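## Task

Read the ticket lying at the desk's front edge. It names three of the six vacant, labeled places on the shelves. Set one cardboard box taken from the desk onto each of those three places, sitting above its label, with no part of the box reaching beyond the midpoint toward a neighboring label. Nothing new may be left on the floor. If the robot tips over or finishes leaning, the task fails. A placement that stays put only because the robot is still holding or pressing it at the end does not count.

## Robot and tools

ROBOT. A Hello Robot Stretch 3 with a single arm: a two-wheeled base (0.33 m long, 0.34 m wide), a lift riding a mast, and a telescoping arm that sticks out to the robot's RIGHT side, ending in a wrist and a two-finger gripper. The base drives only straight or turns in place (pivot between the wheels, 0.05 m behind the front edge); it cannot slide sideways, so to move the gripper forward or back you drive the base. With arm retracted and wrist folded, a turn sweeps a 0.28 m radius; an unfolded level wrist reaches beyond that. The base is fast (0.30 m/s, 1.9 rad/s) only when stowed: lift_m under 0.30, arm_m under 0.03, wrist_yaw_rad over 2.54; otherwise 0.10 m/s and 0.63 rad/s.

FRAMES. Base frame: origin on the floor midway between the drive wheels, x forward, y left, z up. hand_pose is reported in it, located where closed fingertips meet. Odometry frame is the base frame at scene start; heading is positive leftward, -3.142 to 3.142.

TOOL execute_actions. Argument actions: a list run in order (empty list just returns the current state and images). Each action may have robot, steps (integer 1 to 450, 30 steps per second, default 1) and until (needs steps). robot is one of: a single command; a list (queue) of up to 8 commands and {"pause_s": s} waits (s at most 15) run one after another; or {"stop": true}, which brakes everything and clears the queue. A command may hold:
- base: exactly one key. translate_m is a relative drive in metres from where the base is when that command begins, forward positive, magnitude at most 1. rotate_rad is a relative in-place turn in radians, left (counter-clockwise seen from above) positive, magnitude at most 3.2.
- joints: absolute targets by name; unnamed joints keep their previous target. lift_m 0 to 1.1 m (arm height); arm_m 0 to 0.52 m (extension); wrist_yaw_rad -1.345 to 4.42 (0 along the arm, positive swings toward the front, 3.0 folded over the base); wrist_pitch_rad -1.57 to 0.451 (0 level, negative tips fingers down); wrist_roll_rad -2.911 to 2.911 (0 fingers side by side); gripper_m -0.089 to 0.179 (bigger is wider; true fingertip gap is 0.007 less near closed, 0.025 less wide open, zero below 0.007); head_pan_rad -3.953 to 1.73 (0 forward, positive left, -1.57 looks along the arm); head_tilt_rad -1.53 to 0.419 (negative looks down).
- contact_limits: {"arm_m": effort percent 1 to 100}, the push at which the arm halts; lasts until arm_m's next command; capped at a shown maximum.
Base and joint motions start together and keep running through later actions and your thinking time. A new command overrides at once and discards the rest of an older queue. Any invalid action or out-of-range number rejects the entire call.
until ends the action early when all listed conditions hold: {"robot": {"status": "ended"}} waits until nothing is moving and no queue runs; fields like lift_m, arm_m_status, base_status, queue, queue_left, refusals can be compared with "=", "!=", "<", "<=", ">", ">=" (numbers as printed); {"any": {"status": "ended"}} fires when any one motion ends.

TOOL zoom_image: camera (head_camera, nav_camera or wrist_camera) and region [x0, y0, x1, y1] in pixels of that camera's latest image, top-left origin, at most 504 by 504. head_camera and nav_camera move with head pan/tilt; wrist_camera rides on the gripper. Use it to read the ticket and labels.

TOOL finished_scene: scene (integer 1 or 2). Ends that scene irreversibly and reports success; the next task then appears. Let all motion finish first, since a final stop may cut motions short.

RESULTS. Each result is a snapshot plus one image per camera. base_status shows progress as (moved of goal). joint_goals, joint_status (moving, done, off_target, contact_stop, time_out, stopped, not_commanded, torque_fault), measured_speeds, refusals/queue/queue_left. on_its_own appears when the robot's held goal differs from yours, a joint is slack or its servo is off, a motor strains at rest, or base_tilt drifts 3+ degrees. lidar_m: 12 distances, 30-degree sectors counter-clockwise from straight ahead, in a plane 0.17 m up. wrist_depth_mm and head_depth_mm: 7x7 median depth grids. motor_effort in percent with peak in brackets; readings carry fixed bias and noise. Lines starting refused:, dropped: or replaced: explain rejected goals, abandoned queues, or how a superseded motion ended.

GRIPPING. Close to a gripper_m below the object's width to grasp; open at least 0.02 above the touch value to let go. Neither the reading nor done proves a hold; check the cameras. Over-squeezing triggers a force reduction and slips; resend a different value to regrip.

CAUTIONS. Fold or unfold the wrist only with lift_m 0.32 to 0.95, wrist_pitch_rad -0.4 and roll near 0; once folded the lift may drop to 0.25. With wrist_yaw_rad below -0.4 keep pitch at -0.5 or lower. Pushing against something rigid with the gripper above about 0.45 m can tip the robot; never push twice after a contact_stop. Don't drive while holding or pressing on something fixed; snagging furniture, especially reversing, can tip it. If tilted, undo the last move in small steps, release contact, and lower lift_m to about 0.2. A stopped arm or lift goes slack until recommanded. Wrist servos overloaded for seconds shut off for 10 s (torque_fault); wait with steps. Avoid drops, slams and hard hits; loose objects may be nudged occasionally. Less robot time is better.

Each tool is called after "Call:" in YAML: its name, and indented under it one key for each argument.

## Session

Call:
execute_actions:
  actions: []

Scene clock: 0.00 s.
robot.base_odometry: x=+0.000 y=+0.000 heading=+0.000 (m, m, rad; robot's odometry frame)
robot.turned_by_wheels: +0.000 (rad since the last result)
robot.turned_by_imu: +0.000 (rad since the last result)
robot.base_tilt: forward=-0.4 right=-0.8 (deg)
robot.lidar_m: 1.02 0.85 1.69 2.25 2.23 2.45 2.97 2.93 1.91 1.54 1.53 1.39
robot.head_depth_mm: 1881 1956 1929 1913 1900 1903 1069 / 1828 1865 1844 1825 1807 1766 1107 / 1771 1750 1748 1741 1709 1679 1111 / 1706 1674 1661 1643 1629 1613 1116 / 1614 1611 1602 1577 1583 1555 1125 / 1543 1543 1519 1508 1511 1504 1139 / 1494 1463 1474 1457 1450 1449 1135
robot.base_status: not_commanded
robot.joint_positions: lift_m=+0.419 arm_m=-0.002 wrist_yaw_rad=+3.059 wrist_pitch_rad=-0.582 wrist_roll_rad=+0.018 gripper_m=+0.037 head_pan_rad=+0.004 head_tilt_rad=+0.001
robot.joint_goals: lift_m=+0.419 arm_m=-0.002 wrist_yaw_rad=+3.059 wrist_pitch_rad=-0.582 wrist_roll_rad=+0.018 gripper_m=+0.037 head_pan_rad=+0.004 head_tilt_rad=+0.001
robot.joint_status: lift_m=not_commanded arm_m=not_commanded wrist_yaw_rad=not_commanded wrist_pitch_rad=not_commanded wrist_roll_rad=not_commanded gripper_m=not_commanded head_pan_rad=not_commanded head_tilt_rad=not_commanded
robot.measured_speeds: translate_m=+0.000 rotate_rad=+0.000 lift_m=+0.000 arm_m=+0.000 wrist_yaw_rad=+0.000 wrist_pitch_rad=+0.000 wrist_roll_rad=+0.000 head_pan_rad=+0.000 head_tilt_rad=+0.000
robot: refusals=0 queue=idle queue_left=0
robot.motor_effort: left_wheel=-1 right_wheel=-1 lift_m=+32 arm_m=-1 wrist_yaw_rad=+1 wrist_pitch_rad=+4 wrist_roll_rad=+0 gripper_m=-1 head_pan_rad=+0 head_tilt_rad=+2 (%)
robot.hand_pose: x=-0.0047 y=+0.0571 z=+0.3964 quat_wxyz=(+0.233, +0.691, +0.173, +0.662) (m; robot's base frame)
robot.wrist_depth_mm: - - - - - - - / - - - - - - - / 942 963 950 974 985 984 962 / 794 803 - 804 811 821 816 / 685 681 683 700 710 693 701 / 593 597 - 605 610 615 608 / 524 541 - - 532 534 544
pictures: head_camera (sideways: a quarter turn clockwise sets it upright), nav_camera (sideways: a quarter turn counterclockwise sets it upright), wrist_camera
Images, in order (width x height): head_camera 896x504, nav_camera 672x504, wrist_camera 644x364.

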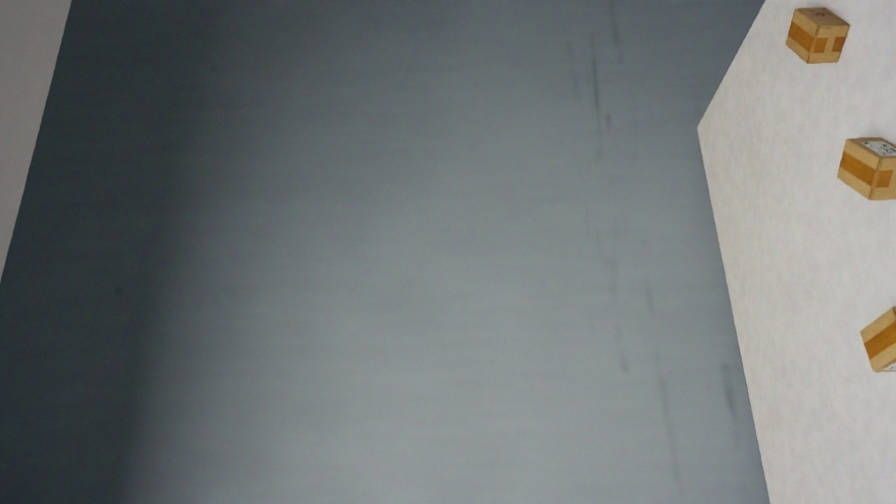

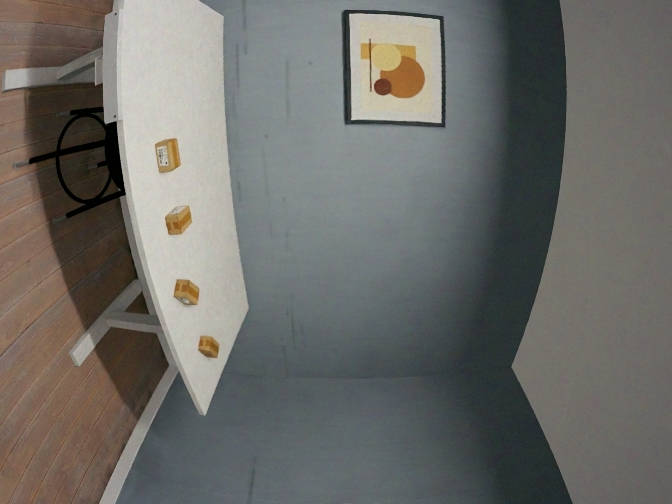

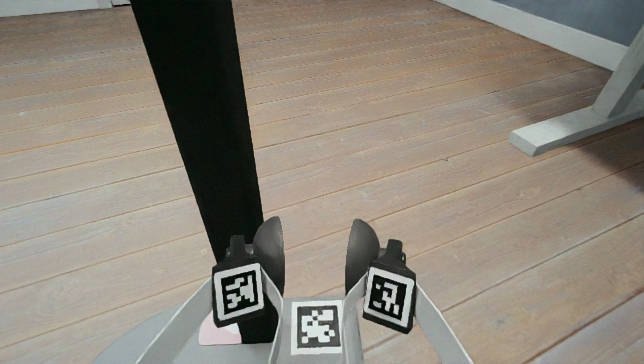

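Call:
execute_actions:
  actions:
    - {"robot":{"joints":{"head_tilt_rad":-0.6,"head_pan_rad":0.4}},"steps":100,"until":{"robot":{"status":"ended"}}}

Call:
execute_actions:
  actions:
    - {"robot":{"joints":{"head_tilt_rad":-0.3,"head_pan_rad":1.7}},"steps":100,"until":{"robot":{"status":"ended"}}}

Call:
execute_actions:
  actions:
    - {"robot":{"joints":{"head_tilt_rad":-0.3,"head_pan_rad":-1.4}},"steps":150,"until":{"robot":{"status":"ended"}}}

Call:
execute_actions:
  actions:
    - {"robot":{"joints":{"head_tilt_rad":-0.3,"head_pan_rad":-3.0}},"steps":150,"until":{"robot":{"status":"ended"}}}

Scene clock: 4.20 s.
robot.base_odometry: x=+0.000 y=+0.000 heading=+0.000 (m, m, rad; robot's odometry frame)
robot.turned_by_wheels: +0.000 (rad since the last result)
robot.turned_by_imu: +0.001 (rad since the last result)
robot.base_tilt: forward=-0.5 right=-0.9 (deg)
robot.lidar_m: 1.02 0.85 1.69 2.25 2.23 2.46 2.97 2.93 1.92 1.54 1.53 1.38
robot.head_depth_mm: 1333 1453 1514 1061 1818 1523 1285 / 1323 1463 1518 1019 1820 1532 1282 / 1319 1455 1525 1066 1701 1484 1283 / 1313 1450 1515 1021 1195 1492 1284 / 1312 1450 1522 1071 1426 1522 1288 / 1320 1446 1544 1080 1587 1532 1291 / 1320 1443 1531 1082 1410 1531 1292
robot.base_status: not_commanded
robot.joint_positions: lift_m=+0.419 arm_m=-0.002 wrist_yaw_rad=+3.059 wrist_pitch_rad=-0.582 wrist_roll_rad=+0.018 gripper_m=+0.037 head_pan_rad=+0.393 head_tilt_rad=-0.592
robot.joint_goals: lift_m=+0.419 arm_m=-0.002 wrist_yaw_rad=+3.059 wrist_pitch_rad=-0.582 wrist_roll_rad=+0.018 gripper_m=+0.037 head_pan_rad=+0.400 head_tilt_rad=-0.600
robot.joint_status: lift_m=not_commanded arm_m=not_commanded wrist_yaw_rad=not_commanded wrist_pitch_rad=not_commanded wrist_roll_rad=not_commanded gripper_m=not_commanded head_pan_rad=done head_tilt_rad=done
robot.measured_speeds: translate_m=+0.000 rotate_rad=+0.000 lift_m=+0.000 arm_m=+0.000 wrist_yaw_rad=+0.000 wrist_pitch_rad=+0.000 wrist_roll_rad=+0.000 head_pan_rad=+0.000 head_tilt_rad=+0.000
robot: refusals=0 queue=done queue_left=0
robot.motor_effort: left_wheel=-1(1) right_wheel=-1(1) lift_m=+32(32) arm_m=+0(2) wrist_yaw_rad=+0(0) wrist_pitch_rad=+4(4) wrist_roll_rad=+0(0) gripper_m=-1(0) head_pan_rad=+2(17) head_tilt_rad=-4(39) (%)
robot.hand_pose: x=-0.0047 y=+0.0571 z=+0.3964 quat_wxyz=(+0.233, +0.691, +0.173, +0.662) (m; robot's base frame)
robot.wrist_depth_mm: - - - - - - - / - - - - - - - / 940 961 989 984 974 985 994 / 810 803 - 800 814 817 834 / 679 678 684 693 710 694 699 / 590 595 - 610 607 608 613 / 528 547 - - 533 537 538
pictures: head_camera (sideways: a quarter turn clockwise sets it upright), nav_camera (sideways: a quarter turn counterclockwise sets it upright), wrist_camera
Images, in order (width x height): head_camera 896x504, nav_camera 672x504, wrist_camera 644x364.

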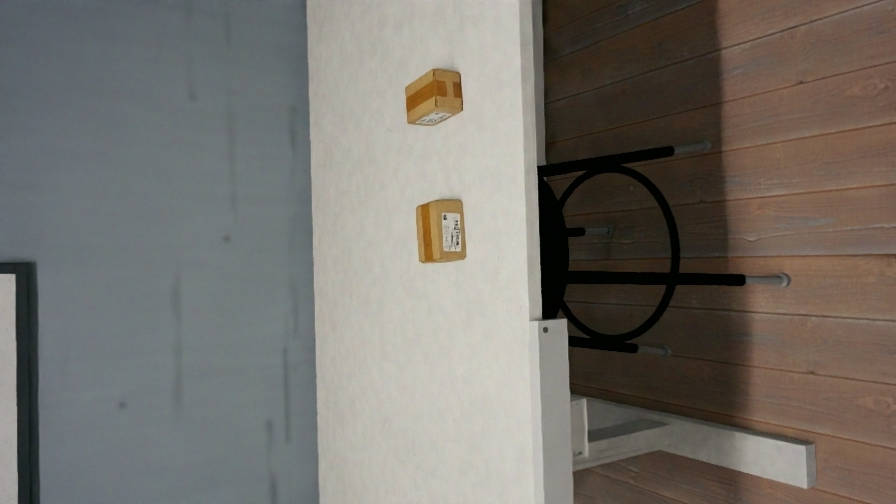

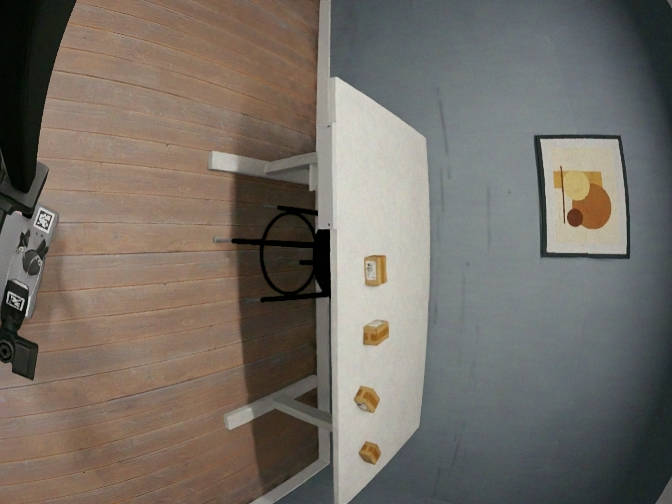

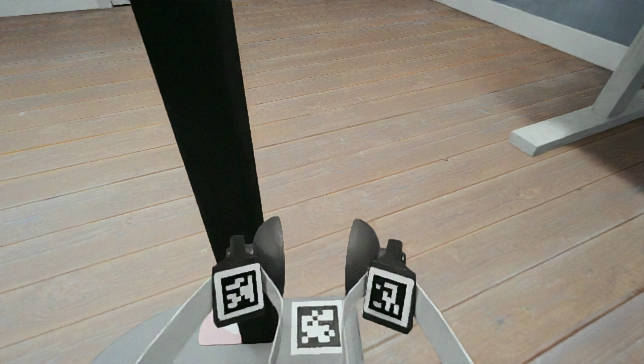

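Scene clock: 5.37 s.
robot.base_odometry: x=+0.000 y=+0.000 heading=+0.000 (m, m, rad; robot's odometry frame)
robot.turned_by_wheels: +0.000 (rad since the last result)
robot.turned_by_imu: +0.000 (rad since the last result)
robot.base_tilt: forward=-0.6 right=-0.9 (deg)
robot.lidar_m: 1.02 0.85 1.69 2.25 2.24 2.45 2.97 2.93 1.92 1.55 1.53 1.39
robot.head_depth_mm: 2290 2432 2518 2651 2695 2031 1583 / 2236 2326 2479 2590 2706 2037 1593 / 2160 2263 2383 2534 2617 2046 1600 / 2068 2177 2313 2433 2540 2040 1598 / 2020 2107 2216 2355 2493 2076 1602 / 1965 2055 2140 2241 2373 2060 1598 / 1929 1975 2097 2193 2342 2180 -
robot.base_status: not_commanded
robot.joint_positions: lift_m=+0.419 arm_m=-0.002 wrist_yaw_rad=+3.059 wrist_pitch_rad=-0.582 wrist_roll_rad=+0.018 gripper_m=+0.037 head_pan_rad=+1.693 head_tilt_rad=-0.310
robot.joint_goals: lift_m=+0.419 arm_m=-0.002 wrist_yaw_rad=+3.059 wrist_pitch_rad=-0.582 wrist_roll_rad=+0.018 gripper_m=+0.037 head_pan_rad=+1.700 head_tilt_rad=-0.300
robot.joint_status: lift_m=not_commanded arm_m=not_commanded wrist_yaw_rad=not_commanded wrist_pitch_rad=not_commanded wrist_roll_rad=not_commanded gripper_m=not_commanded head_pan_rad=done head_tilt_rad=done
robot.measured_speeds: translate_m=+0.000 rotate_rad=+0.000 lift_m=+0.000 arm_m=+0.000 wrist_yaw_rad=+0.000 wrist_pitch_rad=+0.000 wrist_roll_rad=+0.000 head_pan_rad=+0.000 head_tilt_rad=+0.000
robot: refusals=0 queue=done queue_left=0
robot.motor_effort: left_wheel=-1(1) right_wheel=-1(1) lift_m=+32(32) arm_m=-1(1) wrist_yaw_rad=-1(0) wrist_pitch_rad=+4(4) wrist_roll_rad=+0(0) gripper_m=+0(0) head_pan_rad=+3(32) head_tilt_rad=+6(29) (%)
robot.hand_pose: x=-0.0047 y=+0.0571 z=+0.3964 quat_wxyz=(+0.233, +0.691, +0.173, +0.662) (m; robot's base frame)
robot.wrist_depth_mm: - - - - - - - / - - - - - - - / 948 966 974 977 980 999 982 / 788 794 - 815 821 811 830 / 685 682 682 695 702 697 704 / 585 599 - 610 612 609 610 / 526 543 - - 530 539 540
pictures: head_camera (sideways: a quarter turn clockwise sets it upright), nav_camera (sideways: a quarter turn counterclockwise sets it upright), wrist_camera
Images, in order (width x height): head_camera 896x504, nav_camera 672x504, wrist_camera 644x364.

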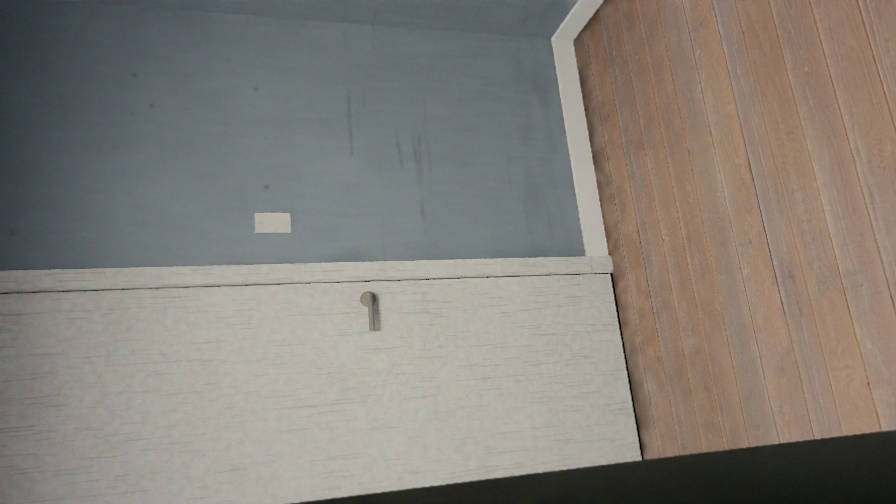

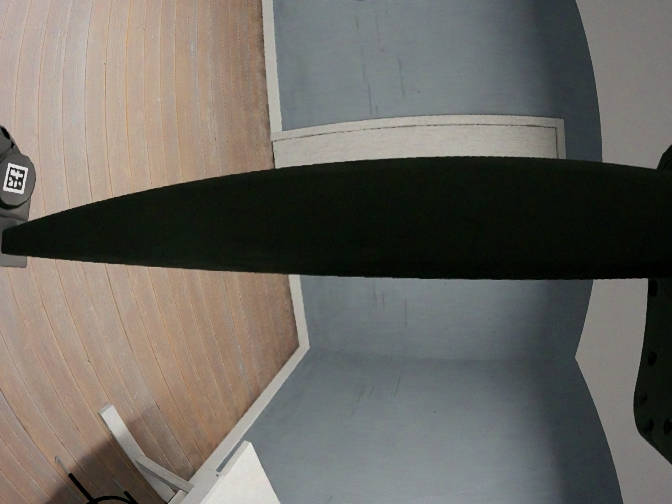

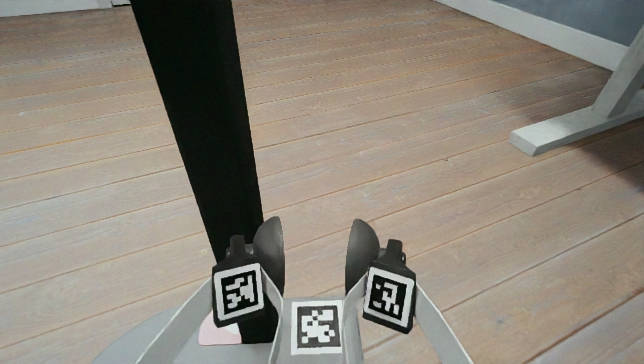

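Scene clock: 7.23 s.
robot.base_odometry: x=+0.000 y=+0.000 heading=+0.000 (m, m, rad; robot's odometry frame)
robot.turned_by_wheels: +0.000 (rad since the last result)
robot.turned_by_imu: +0.000 (rad since the last result)
robot.base_tilt: forward=-0.4 right=-0.9 (deg)
robot.lidar_m: 1.02 0.85 1.69 2.25 2.23 2.46 2.97 2.94 1.91 1.54 1.53 1.39
robot.head_depth_mm: 1470 1564 1648 1741 1830 1944 1595 / 1440 1524 1609 1703 1795 1868 1577 / 1406 1481 1565 1653 1746 1827 1599 / 1368 1445 1515 1602 1703 1803 1616 / 1348 1409 1486 1549 1667 1765 1604 / 1312 1378 1444 1523 1606 1705 1617 / 1287 1333 1414 1488 1562 1663 1627
robot.base_status: not_commanded
robot.joint_positions: lift_m=+0.419 arm_m=-0.002 wrist_yaw_rad=+3.059 wrist_pitch_rad=-0.582 wrist_roll_rad=+0.018 gripper_m=+0.037 head_pan_rad=-1.393 head_tilt_rad=-0.310
robot.joint_goals: lift_m=+0.419 arm_m=-0.002 wrist_yaw_rad=+3.059 wrist_pitch_rad=-0.582 wrist_roll_rad=+0.018 gripper_m=+0.037 head_pan_rad=-1.400 head_tilt_rad=-0.300
robot.joint_status: lift_m=not_commanded arm_m=not_commanded wrist_yaw_rad=not_commanded wrist_pitch_rad=not_commanded wrist_roll_rad=not_commanded gripper_m=not_commanded head_pan_rad=done head_tilt_rad=done
robot.measured_speeds: translate_m=+0.000 rotate_rad=+0.000 lift_m=+0.000 arm_m=+0.000 wrist_yaw_rad=+0.000 wrist_pitch_rad=+0.000 wrist_roll_rad=+0.000 head_pan_rad=+0.000 head_tilt_rad=+0.000
robot: refusals=0 queue=done queue_left=0
robot.motor_effort: left_wheel=-1(0) right_wheel=-1(1) lift_m=+32(32) arm_m=-1(1) wrist_yaw_rad=+0(0) wrist_pitch_rad=+4(4) wrist_roll_rad=-1(1) gripper_m=+0(0) head_pan_rad=-2(33) head_tilt_rad=+5(7) (%)
robot.hand_pose: x=-0.0047 y=+0.0571 z=+0.3964 quat_wxyz=(+0.233, +0.691, +0.173, +0.662) (m; robot's base frame)
robot.wrist_depth_mm: - - - - - - - / - - - - - - - / 957 967 967 972 979 993 976 / 777 797 - 809 814 818 829 / 676 684 678 701 704 697 704 / 585 596 - 605 613 608 610 / 518 537 - - 528 537 542
pictures: head_camera (sideways: a quarter turn clockwise sets it upright), nav_camera (sideways: a quarter turn counterclockwise sets it upright), wrist_camera
Images, in order (width x height): head_camera 896x504, nav_camera 672x504, wrist_camera 644x364.

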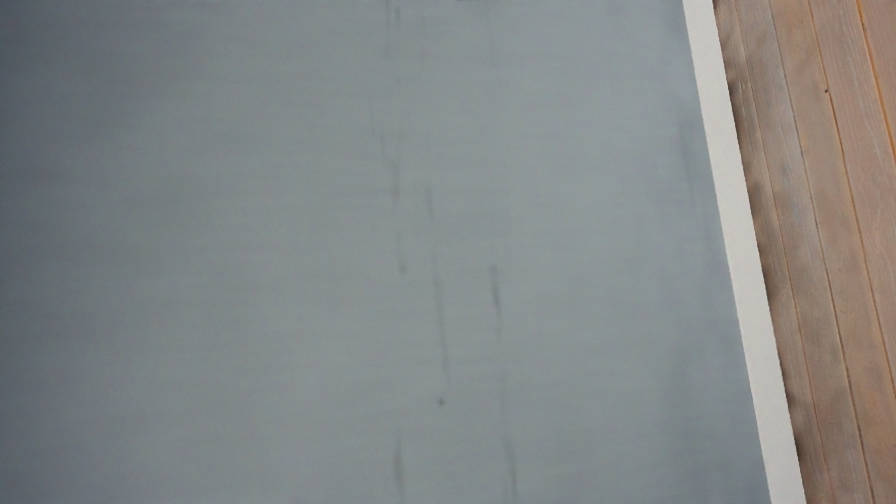

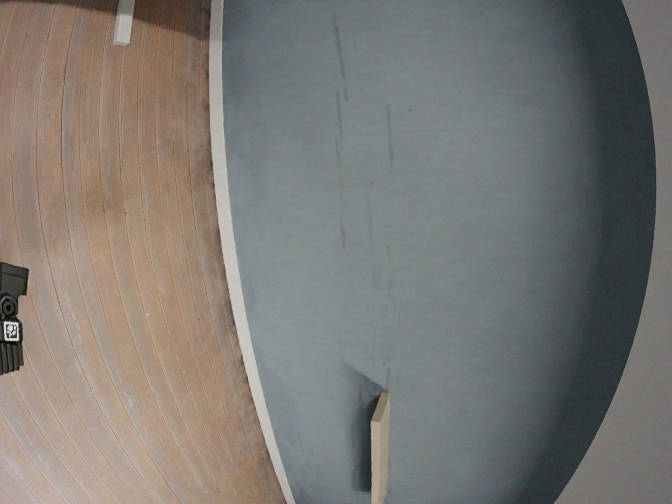

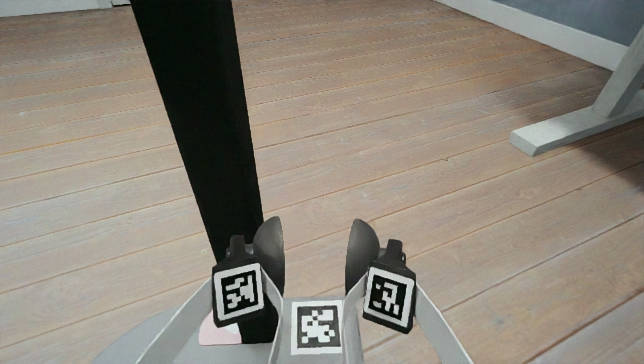

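Scene clock: 8.53 s.
robot.base_odometry: x=+0.000 y=+0.000 heading=+0.000 (m, m, rad; robot's odometry frame)
robot.turned_by_wheels: +0.000 (rad since the last result)
robot.turned_by_imu: +0.000 (rad since the last result)
robot.base_tilt: forward=-0.3 right=-0.8 (deg)
robot.lidar_m: 1.02 0.85 1.69 2.25 2.23 2.46 2.96 2.93 1.91 1.54 1.53 1.39
robot.head_depth_mm: 3253 3471 3694 3850 2841 2022 1591 / 3174 3385 3506 3782 2837 2044 1586 / 3070 3141 3334 3507 2808 2051 1588 / 3015 3115 3293 3488 2881 2066 1614 / 2854 3067 3225 3382 2922 2064 1618 / 2882 2985 3116 3382 2864 2067 1619 / 2829 2937 3072 3258 2906 2099 1608
robot.base_status: not_commanded
robot.joint_positions: lift_m=+0.419 arm_m=-0.002 wrist_yaw_rad=+3.059 wrist_pitch_rad=-0.582 wrist_roll_rad=+0.018 gripper_m=+0.037 head_pan_rad=-2.993 head_tilt_rad=-0.310
robot.joint_goals: lift_m=+0.419 arm_m=-0.002 wrist_yaw_rad=+3.059 wrist_pitch_rad=-0.582 wrist_roll_rad=+0.018 gripper_m=+0.037 head_pan_rad=-3.000 head_tilt_rad=-0.300
robot.joint_status: lift_m=not_commanded arm_m=not_commanded wrist_yaw_rad=not_commanded wrist_pitch_rad=not_commanded wrist_roll_rad=not_commanded gripper_m=not_commanded head_pan_rad=done head_tilt_rad=done
robot.measured_speeds: translate_m=+0.000 rotate_rad=+0.000 lift_m=+0.000 arm_m=+0.000 wrist_yaw_rad=+0.000 wrist_pitch_rad=+0.000 wrist_roll_rad=+0.000 head_pan_rad=+0.000 head_tilt_rad=+0.000
robot: refusals=0 queue=done queue_left=0
robot.motor_effort: left_wheel=-1(1) right_wheel=-1(1) lift_m=+32(32) arm_m=-1(1) wrist_yaw_rad=+0(0) wrist_pitch_rad=+4(4) wrist_roll_rad=+0(0) gripper_m=+0(1) head_pan_rad=-1(33) head_tilt_rad=+5(5) (%)
robot.hand_pose: x=-0.0047 y=+0.0571 z=+0.3964 quat_wxyz=(+0.233, +0.691, +0.173, +0.662) (m; robot's base frame)
robot.wrist_depth_mm: - - - - - - - / - - - - - - - / 964 960 966 979 994 995 967 / 807 793 - 805 809 808 824 / 672 683 679 701 712 702 693 / 590 594 - 604 615 607 616 / 520 534 - - 528 539 537
pictures: head_camera (sideways: a quarter turn clockwise sets it upright), nav_camera (sideways: a quarter turn counterclockwise sets it upright), wrist_camera
Images, in order (width x height): head_camera 896x504, nav_camera 672x504, wrist_camera 644x364.

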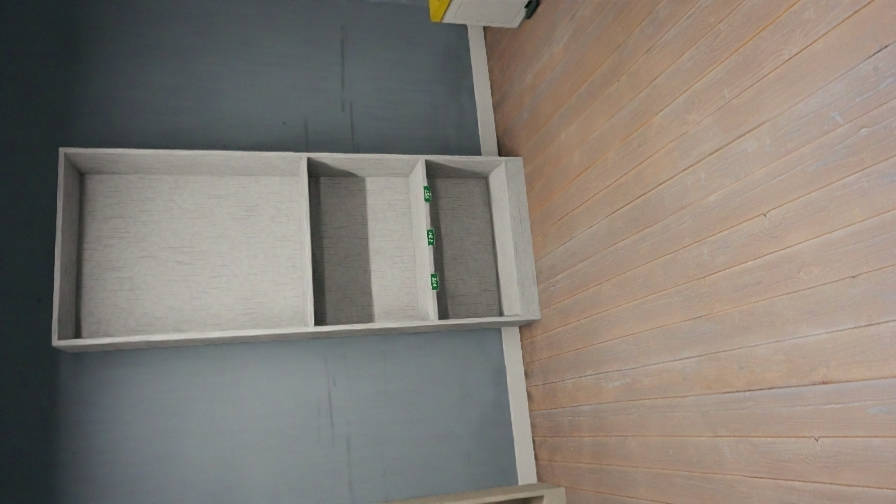

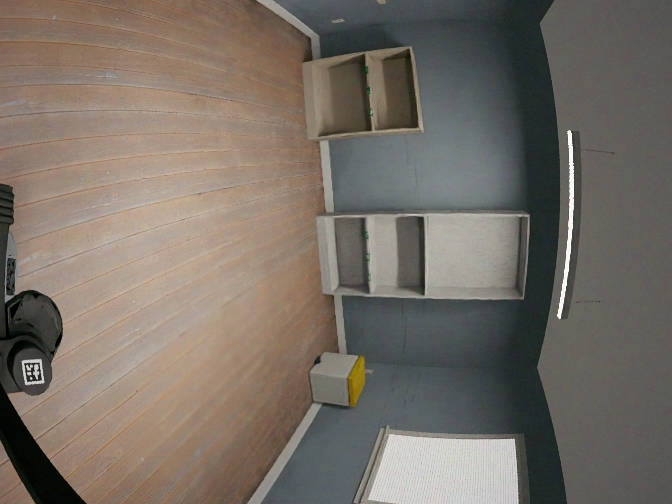

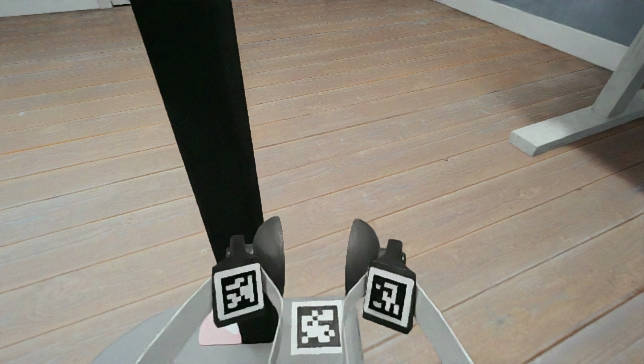

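Call:
execute_actions:
  actions:
    - {"robot":{"joints":{"head_tilt_rad":-0.7,"head_pan_rad":0.85}},"steps":150,"until":{"robot":{"status":"ended"}}}

Scene clock: 14.27 s.
robot.base_odometry: x=+0.000 y=+0.000 heading=+0.000 (m, m, rad; robot's odometry frame)
robot.turned_by_wheels: +0.000 (rad since the last result)
robot.turned_by_imu: +0.001 (rad since the last result)
robot.base_tilt: forward=-0.5 right=-0.8 (deg)
robot.lidar_m: 1.02 0.85 1.69 2.25 2.24 2.45 2.97 2.93 1.92 1.54 1.53 1.38
robot.head_depth_mm: 1303 1442 1210 946 1635 1415 1220 / 1351 1476 1208 953 1649 1399 1216 / 1417 1540 1215 968 1642 1419 1218 / 1481 1652 1220 1027 1652 1425 1228 / 1538 1719 1908 1959 1706 1414 1224 / 1619 1820 2091 2108 1695 1423 1219 / 1682 1926 2251 2119 1712 1429 1224
robot.base_status: not_commanded
robot.joint_positions: lift_m=+0.419 arm_m=-0.002 wrist_yaw_rad=+3.059 wrist_pitch_rad=-0.582 wrist_roll_rad=+0.018 gripper_m=+0.037 head_pan_rad=+0.843 head_tilt_rad=-0.691
robot.joint_goals: lift_m=+0.419 arm_m=-0.002 wrist_yaw_rad=+3.059 wrist_pitch_rad=-0.582 wrist_roll_rad=+0.018 gripper_m=+0.037 head_pan_rad=+0.850 head_tilt_rad=-0.700
robot.joint_status: lift_m=not_commanded arm_m=not_commanded wrist_yaw_rad=not_commanded wrist_pitch_rad=not_commanded wrist_roll_rad=not_commanded gripper_m=not_commanded head_pan_rad=done head_tilt_rad=done
robot.measured_speeds: translate_m=+0.000 rotate_rad=+0.000 lift_m=+0.000 arm_m=+0.000 wrist_yaw_rad=+0.000 wrist_pitch_rad=+0.000 wrist_roll_rad=+0.000 head_pan_rad=+0.000 head_tilt_rad=+0.000
robot: refusals=0 queue=done queue_left=0
robot.motor_effort: left_wheel=-1(1) right_wheel=-1(1) lift_m=+32(32) arm_m=-1(1) wrist_yaw_rad=-1(0) wrist_pitch_rad=+4(4) wrist_roll_rad=+0(0) gripper_m=-1(1) head_pan_rad=+2(29) head_tilt_rad=-4(32) (%)
robot.hand_pose: x=-0.0047 y=+0.0571 z=+0.3964 quat_wxyz=(+0.233, +0.691, +0.173, +0.662) (m; robot's base frame)
robot.wrist_depth_mm: - - - - - - - / - - - - - - - / 943 973 961 993 991 989 968 / 796 789 - 807 818 811 814 / 668 684 689 699 701 698 711 / 587 599 - 605 609 613 606 / 529 538 - - 532 536 539
pictures: head_camera (sideways: a quarter turn clockwise sets it upright), nav_camera (sideways: a quarter turn counterclockwise sets it upright), wrist_camera
Images, in order (width x height): head_camera 896x504, nav_camera 672x504, wrist_camera 644x364.

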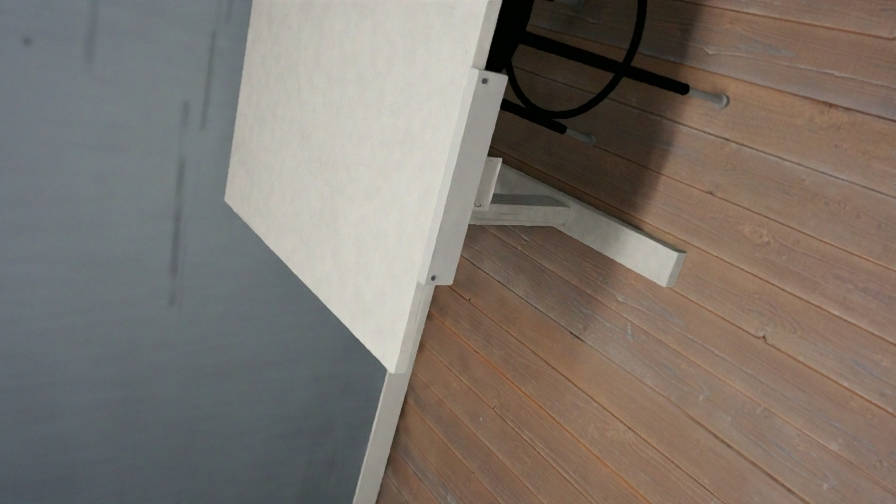

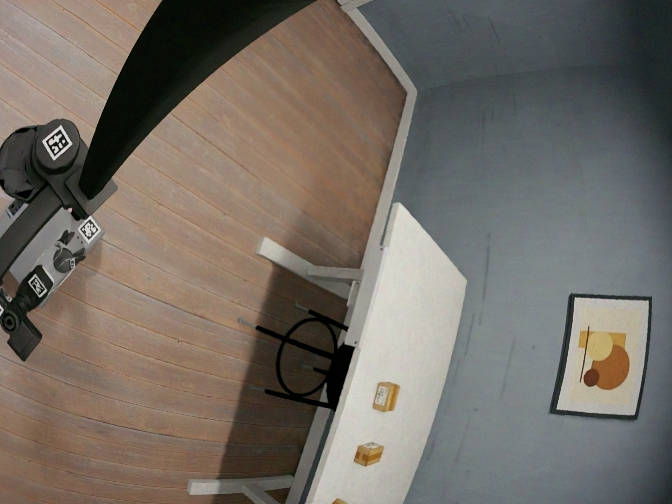

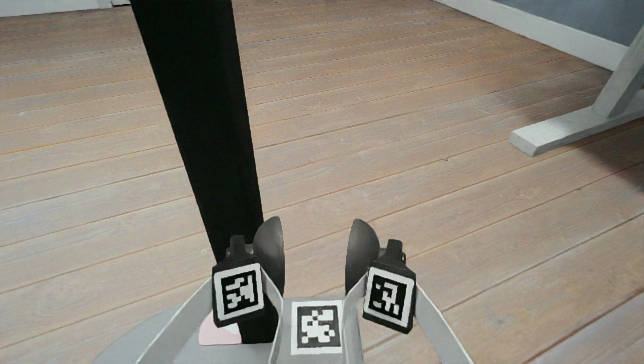

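Call:
zoom_image:
  camera: "head_camera"
  region: [380,40,580,320]

Region (380, 40, 580, 320) of head_camera's 896x504 image, scaled by 1.800, with more detail than that image has; it fills the left 360 columns of this view, and the rest is white.

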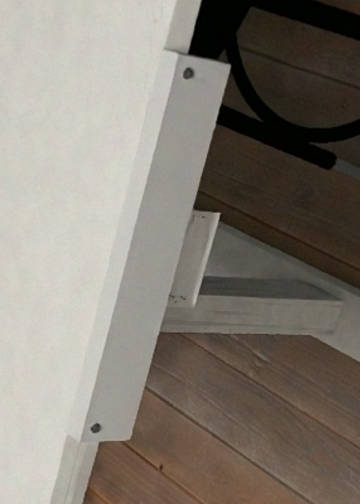

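Call:
execute_actions:
  actions:
    - {"robot":[{"base":{"rotate_rad":1.94}},{"base":{"translate_m":0.4},"joints":{"lift_m":0.55,"wrist_pitch_rad":-0.4,"wrist_roll_rad":0,"head_pan_rad":-1.57,"head_tilt_rad":-0.75}},{"joints":{"wrist_yaw_rad":0,"gripper_m":0.15}},{"joints":{"wrist_pitch_rad":0.2,"arm_m":0.1}}],"steps":450,"until":{"robot":{"status":"ended"}}}

Scene clock: 34.30 s.
robot.base_odometry: x=-0.144 y=+0.373 heading=+1.940 (m, m, rad; robot's odometry frame)
robot.turned_by_wheels: +1.940 (rad since the last result)
robot.turned_by_imu: +1.923 (rad since the last result)
robot.base_tilt: forward=-0.4 right=-1.0 (deg)
robot.lidar_m: 1.83 1.91 2.61 2.93 2.75 2.00 1.93 1.64 0.91 1.08 1.60 1.89
robot.head_depth_mm: 1362 1458 1091 1145 1583 1370 1187 / 1353 1449 1101 957 1572 1381 - / 1345 1445 1108 951 1623 1414 - / 1351 1461 1101 1395 1589 1400 1194 / 1345 1456 1104 1824 1646 1379 1204 / 1336 1503 1718 1902 1634 1389 1199 / 1343 1498 1713 1912 1646 1382 1207
robot.base_status: done (translate_m +0.4000 of +0.4000)
robot.joint_positions: lift_m=+0.550 arm_m=+0.100 wrist_yaw_rad=+0.001 wrist_pitch_rad=+0.173 wrist_roll_rad=+0.006 gripper_m=+0.150 head_pan_rad=-1.563 head_tilt_rad=-0.741
robot.joint_goals: lift_m=+0.550 arm_m=+0.100 wrist_yaw_rad=+0.000 wrist_pitch_rad=+0.200 wrist_roll_rad=+0.000 gripper_m=+0.150 head_pan_rad=-1.570 head_tilt_rad=-0.750
robot.joint_status: lift_m=done arm_m=done wrist_yaw_rad=done wrist_pitch_rad=done wrist_roll_rad=done gripper_m=done head_pan_rad=done head_tilt_rad=done
robot.measured_speeds: translate_m=+0.000 rotate_rad=+0.000 lift_m=+0.000 arm_m=+0.000 wrist_yaw_rad=+0.000 wrist_pitch_rad=+0.000 wrist_roll_rad=+0.000 head_pan_rad=+0.000 head_tilt_rad=+0.000
robot: refusals=0 queue=done queue_left=0
robot.motor_effort: left_wheel=-4(6) right_wheel=+2(5) lift_m=+40(42) arm_m=+2(6) wrist_yaw_rad=-2(2) wrist_pitch_rad=+9(9) wrist_roll_rad=-3(3) gripper_m=+0(80) head_pan_rad=-3(30) head_tilt_rad=-5(13) (%)
robot.hand_pose: x=-0.0211 y=-0.5012 z=+0.7087 quat_wxyz=(+0.703, -0.060, -0.706, +0.061) (m; robot's base frame)
robot.wrist_depth_mm: - - - - - - - / - - - - - - - / - - - - - - - / - - - - - - - / - - - 386 387 391 409 / - - - - 746 - - / - - - - - - -
pictures: head_camera (sideways: a quarter turn clockwise sets it upright), nav_camera (sideways: a quarter turn counterclockwise sets it upright), wrist_camera
Images, in order (width x height): head_camera 896x504, nav_camera 672x504, wrist_camera 644x364.

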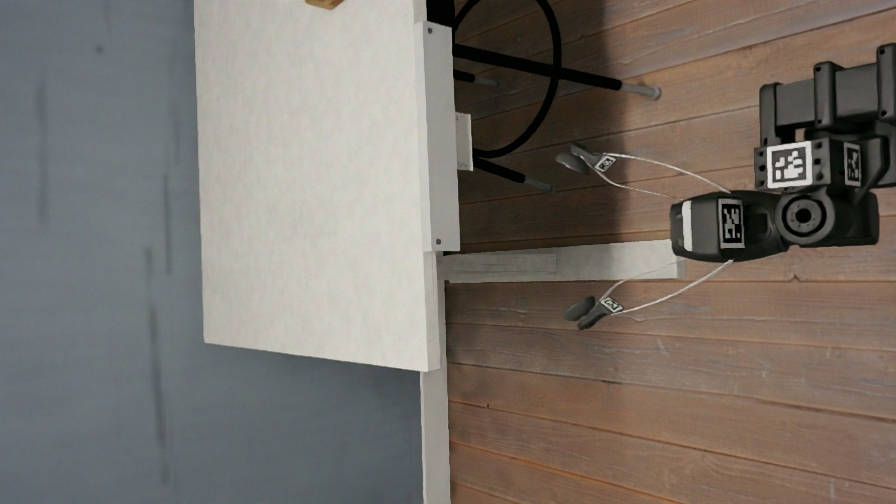

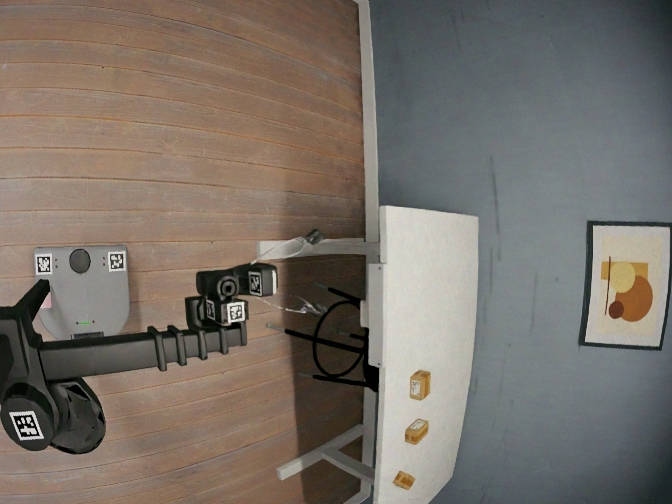

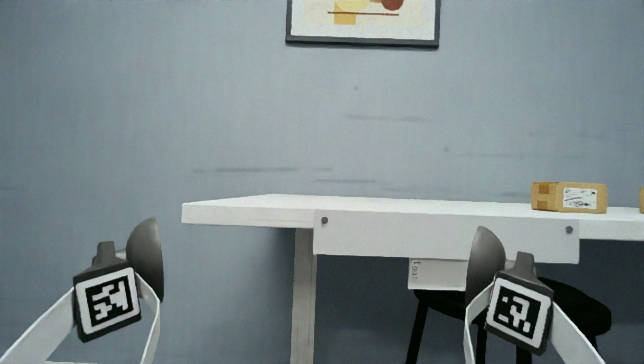

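Call:
zoom_image:
  camera: "wrist_camera"
  region: [300,200,600,310]

Region (300, 200, 600, 310) of wrist_camera's 644x364 image, scaled by 1.680; it fills the top 185 rows of this view, and the rest is white.

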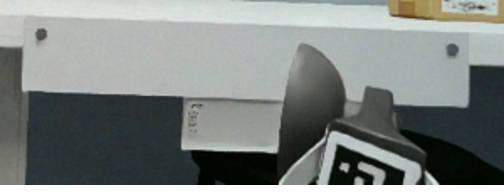

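Call:
execute_actions:
  actions:
    - {"robot":[{"joints":{"wrist_yaw_rad":1.4,"wrist_pitch_rad":0.2,"gripper_m":0.09,"lift_m":0.58},"base":{"translate_m":-0.3}},{"joints":{"arm_m":0.3,"head_tilt_rad":-0.65}}],"steps":450,"until":{"robot":{"status":"ended"}}}

Scene clock: 54.40 s.
robot.base_odometry: x=-0.036 y=+0.093 heading=+1.940 (m, m, rad; robot's odometry frame)
robot.turned_by_wheels: +0.000 (rad since the last result)
robot.turned_by_imu: +0.000 (rad since the last result)
robot.base_tilt: forward=-0.5 right=-0.9 (deg)
robot.lidar_m: 2.13 2.22 2.91 2.95 2.33 1.69 1.63 1.68 1.04 0.84 1.13 2.18
robot.head_depth_mm: 1345 1505 1302 1010 1752 1456 1239 / 1336 1488 1303 1000 1751 1502 1214 / 1331 1475 1314 1005 1779 1417 1247 / 1338 1479 1303 972 1754 1380 1241 / 1329 1480 1314 976 1713 1392 1252 / 1330 1472 1321 972 1628 1424 1246 / 1319 1456 1330 976 1788 1449 1251
robot.base_status: done (translate_m -0.3000 of -0.3000)
robot.joint_positions: lift_m=+0.580 arm_m=+0.300 wrist_yaw_rad=+1.399 wrist_pitch_rad=+0.174 wrist_roll_rad=+0.006 gripper_m=+0.090 head_pan_rad=-1.563 head_tilt_rad=-0.655
robot.joint_goals: lift_m=+0.580 arm_m=+0.300 wrist_yaw_rad=+1.400 wrist_pitch_rad=+0.200 wrist_roll_rad=+0.000 gripper_m=+0.090 head_pan_rad=-1.570 head_tilt_rad=-0.650
robot.joint_status: lift_m=done arm_m=done wrist_yaw_rad=done wrist_pitch_rad=done wrist_roll_rad=done gripper_m=done head_pan_rad=done head_tilt_rad=done
robot.measured_speeds: translate_m=+0.000 rotate_rad=+0.000 lift_m=+0.000 arm_m=+0.000 wrist_yaw_rad=+0.000 wrist_pitch_rad=+0.000 wrist_roll_rad=+0.000 head_pan_rad=+0.000 head_tilt_rad=+0.000
robot: refusals=0 queue=done queue_left=0
robot.motor_effort: left_wheel=-3(9) right_wheel=+1(2) lift_m=+40(41) arm_m=+3(0) wrist_yaw_rad=+1(1) wrist_pitch_rad=+9(10) wrist_roll_rad=-3(2) gripper_m=+0(82) head_pan_rad=-2(2) head_tilt_rad=+3(14) (%)
robot.hand_pose: x=+0.2314 y=-0.4886 z=+0.7389 quat_wxyz=(+0.498, +0.408, -0.580, +0.499) (m; robot's base frame)
robot.wrist_depth_mm: - - - - - - - / - - - - - - - / - - - - - - - / - - - - - - - / - - - - - - - / - - - - - - 285 / - - - - - - -
pictures: head_camera (sideways: a quarter turn clockwise sets it upright), nav_camera (sideways: a quarter turn counterclockwise sets it upright), wrist_camera
Images, in order (width x height): head_camera 896x504, nav_camera 672x504, wrist_camera 644x364.

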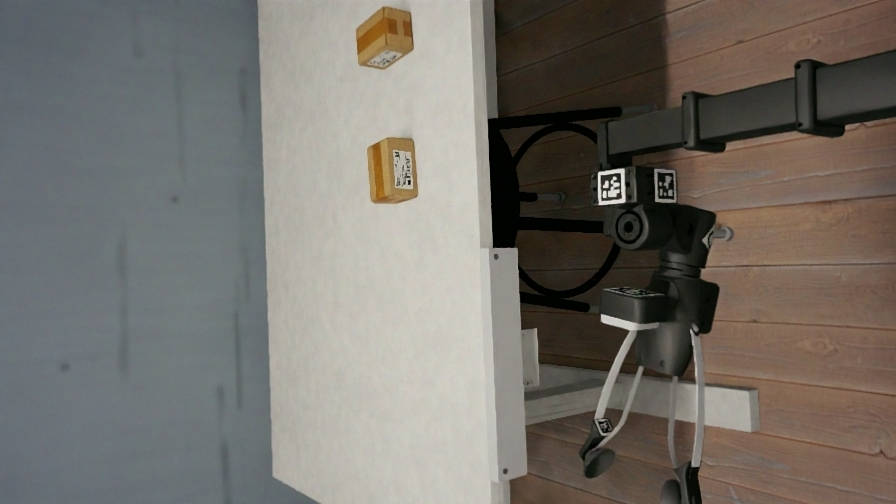

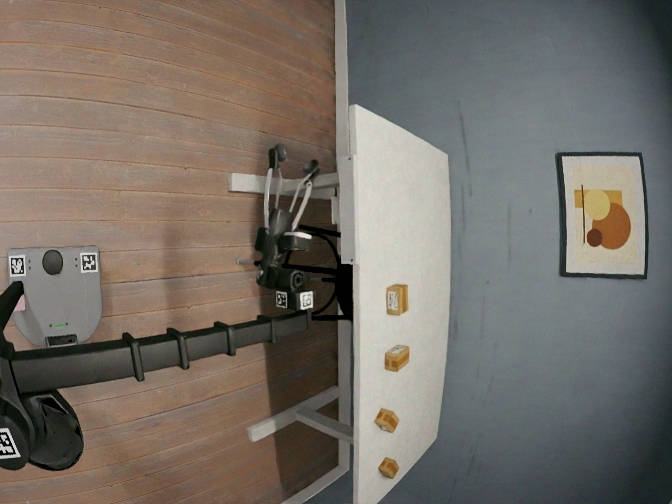

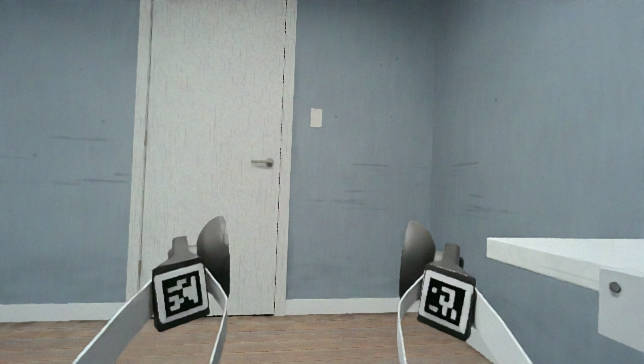

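Call:
execute_actions:
  actions:
    - {"robot":{"joints":{"wrist_yaw_rad":1.15,"wrist_pitch_rad":0.4,"gripper_m":0.1,"lift_m":0.45,"arm_m":0.36,"head_tilt_rad":-0.75},"base":{"translate_m":-0.09}},"steps":450,"until":{"robot":{"status":"ended"}}}

Scene clock: 60.07 s.
robot.base_odometry: x=-0.004 y=+0.009 heading=+1.940 (m, m, rad; robot's odometry frame)
robot.turned_by_wheels: +0.000 (rad since the last result)
robot.turned_by_imu: +0.001 (rad since the last result)
robot.base_tilt: forward=-0.5 right=-0.8 (deg)
robot.lidar_m: 2.22 2.31 2.97 2.93 2.20 1.60 1.54 1.59 1.38 0.85 1.15 2.18
robot.head_depth_mm: 1364 1460 1100 1851 1634 1383 1187 / 1365 1458 1040 1857 1615 1379 1209 / 1371 1452 1101 1494 1673 1378 1202 / 1353 1458 1068 1139 1680 1385 1200 / 1346 1455 1113 957 1670 1381 1198 / 1342 1454 1111 942 1600 1386 1198 / 1344 1451 1105 940 1615 1381 1199
robot.base_status: done (translate_m -0.0900 of -0.0900)
robot.joint_positions: lift_m=+0.450 arm_m=+0.360 wrist_yaw_rad=+1.151 wrist_pitch_rad=+0.373 wrist_roll_rad=+0.006 gripper_m=+0.100 head_pan_rad=-1.563 head_tilt_rad=-0.740
robot.joint_goals: lift_m=+0.450 arm_m=+0.360 wrist_yaw_rad=+1.150 wrist_pitch_rad=+0.400 wrist_roll_rad=+0.000 gripper_m=+0.100 head_pan_rad=-1.570 head_tilt_rad=-0.750
robot.joint_status: lift_m=done arm_m=done wrist_yaw_rad=done wrist_pitch_rad=done wrist_roll_rad=done gripper_m=done head_pan_rad=done head_tilt_rad=done
robot.measured_speeds: translate_m=+0.000 rotate_rad=+0.000 lift_m=+0.000 arm_m=+0.000 wrist_yaw_rad=+0.000 wrist_pitch_rad=+0.000 wrist_roll_rad=+0.000 head_pan_rad=+0.000 head_tilt_rad=+0.000
robot: refusals=0 queue=done queue_left=0
robot.motor_effort: left_wheel=-2(7) right_wheel=+1(2) lift_m=+23(39) arm_m=+2(8) wrist_yaw_rad=-1(2) wrist_pitch_rad=+9(10) wrist_roll_rad=-3(3) gripper_m=+0(48) head_pan_rad=-2(2) head_tilt_rad=-5(16) (%)
robot.hand_pose: x=+0.2046 y=-0.6054 z=+0.6600 quat_wxyz=(+0.510, +0.270, -0.655, +0.488) (m; robot's base frame)
robot.wrist_depth_mm: - - - - - - 922 / - - - - - - 916 / - - - - - - 904 / - - - - - 219 167 / - - - - 301 212 169 / - - - - - 223 541 / - - - - - - 778
pictures: head_camera (sideways: a quarter turn clockwise sets it upright), nav_camera (sideways: a quarter turn counterclockwise sets it upright), wrist_camera
Images, in order (width x height): head_camera 896x504, nav_camera 672x504, wrist_camera 644x364.

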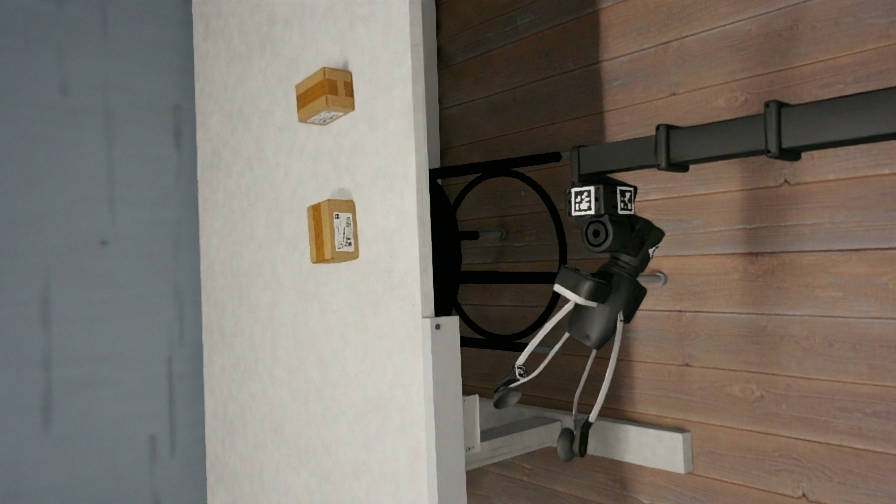

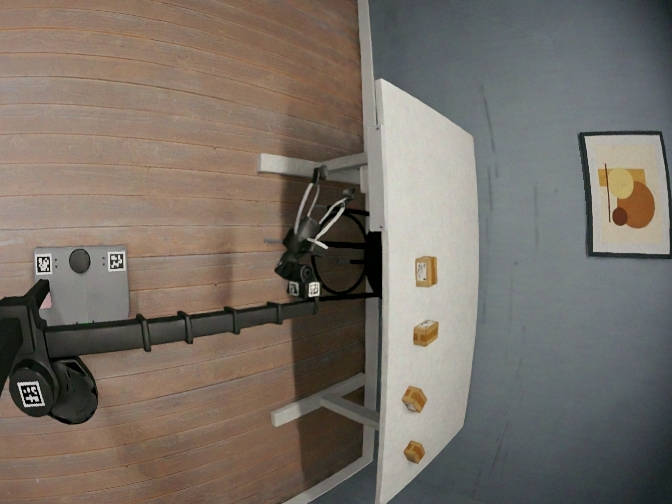

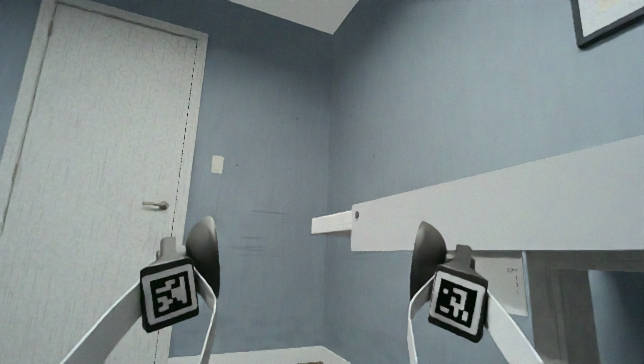

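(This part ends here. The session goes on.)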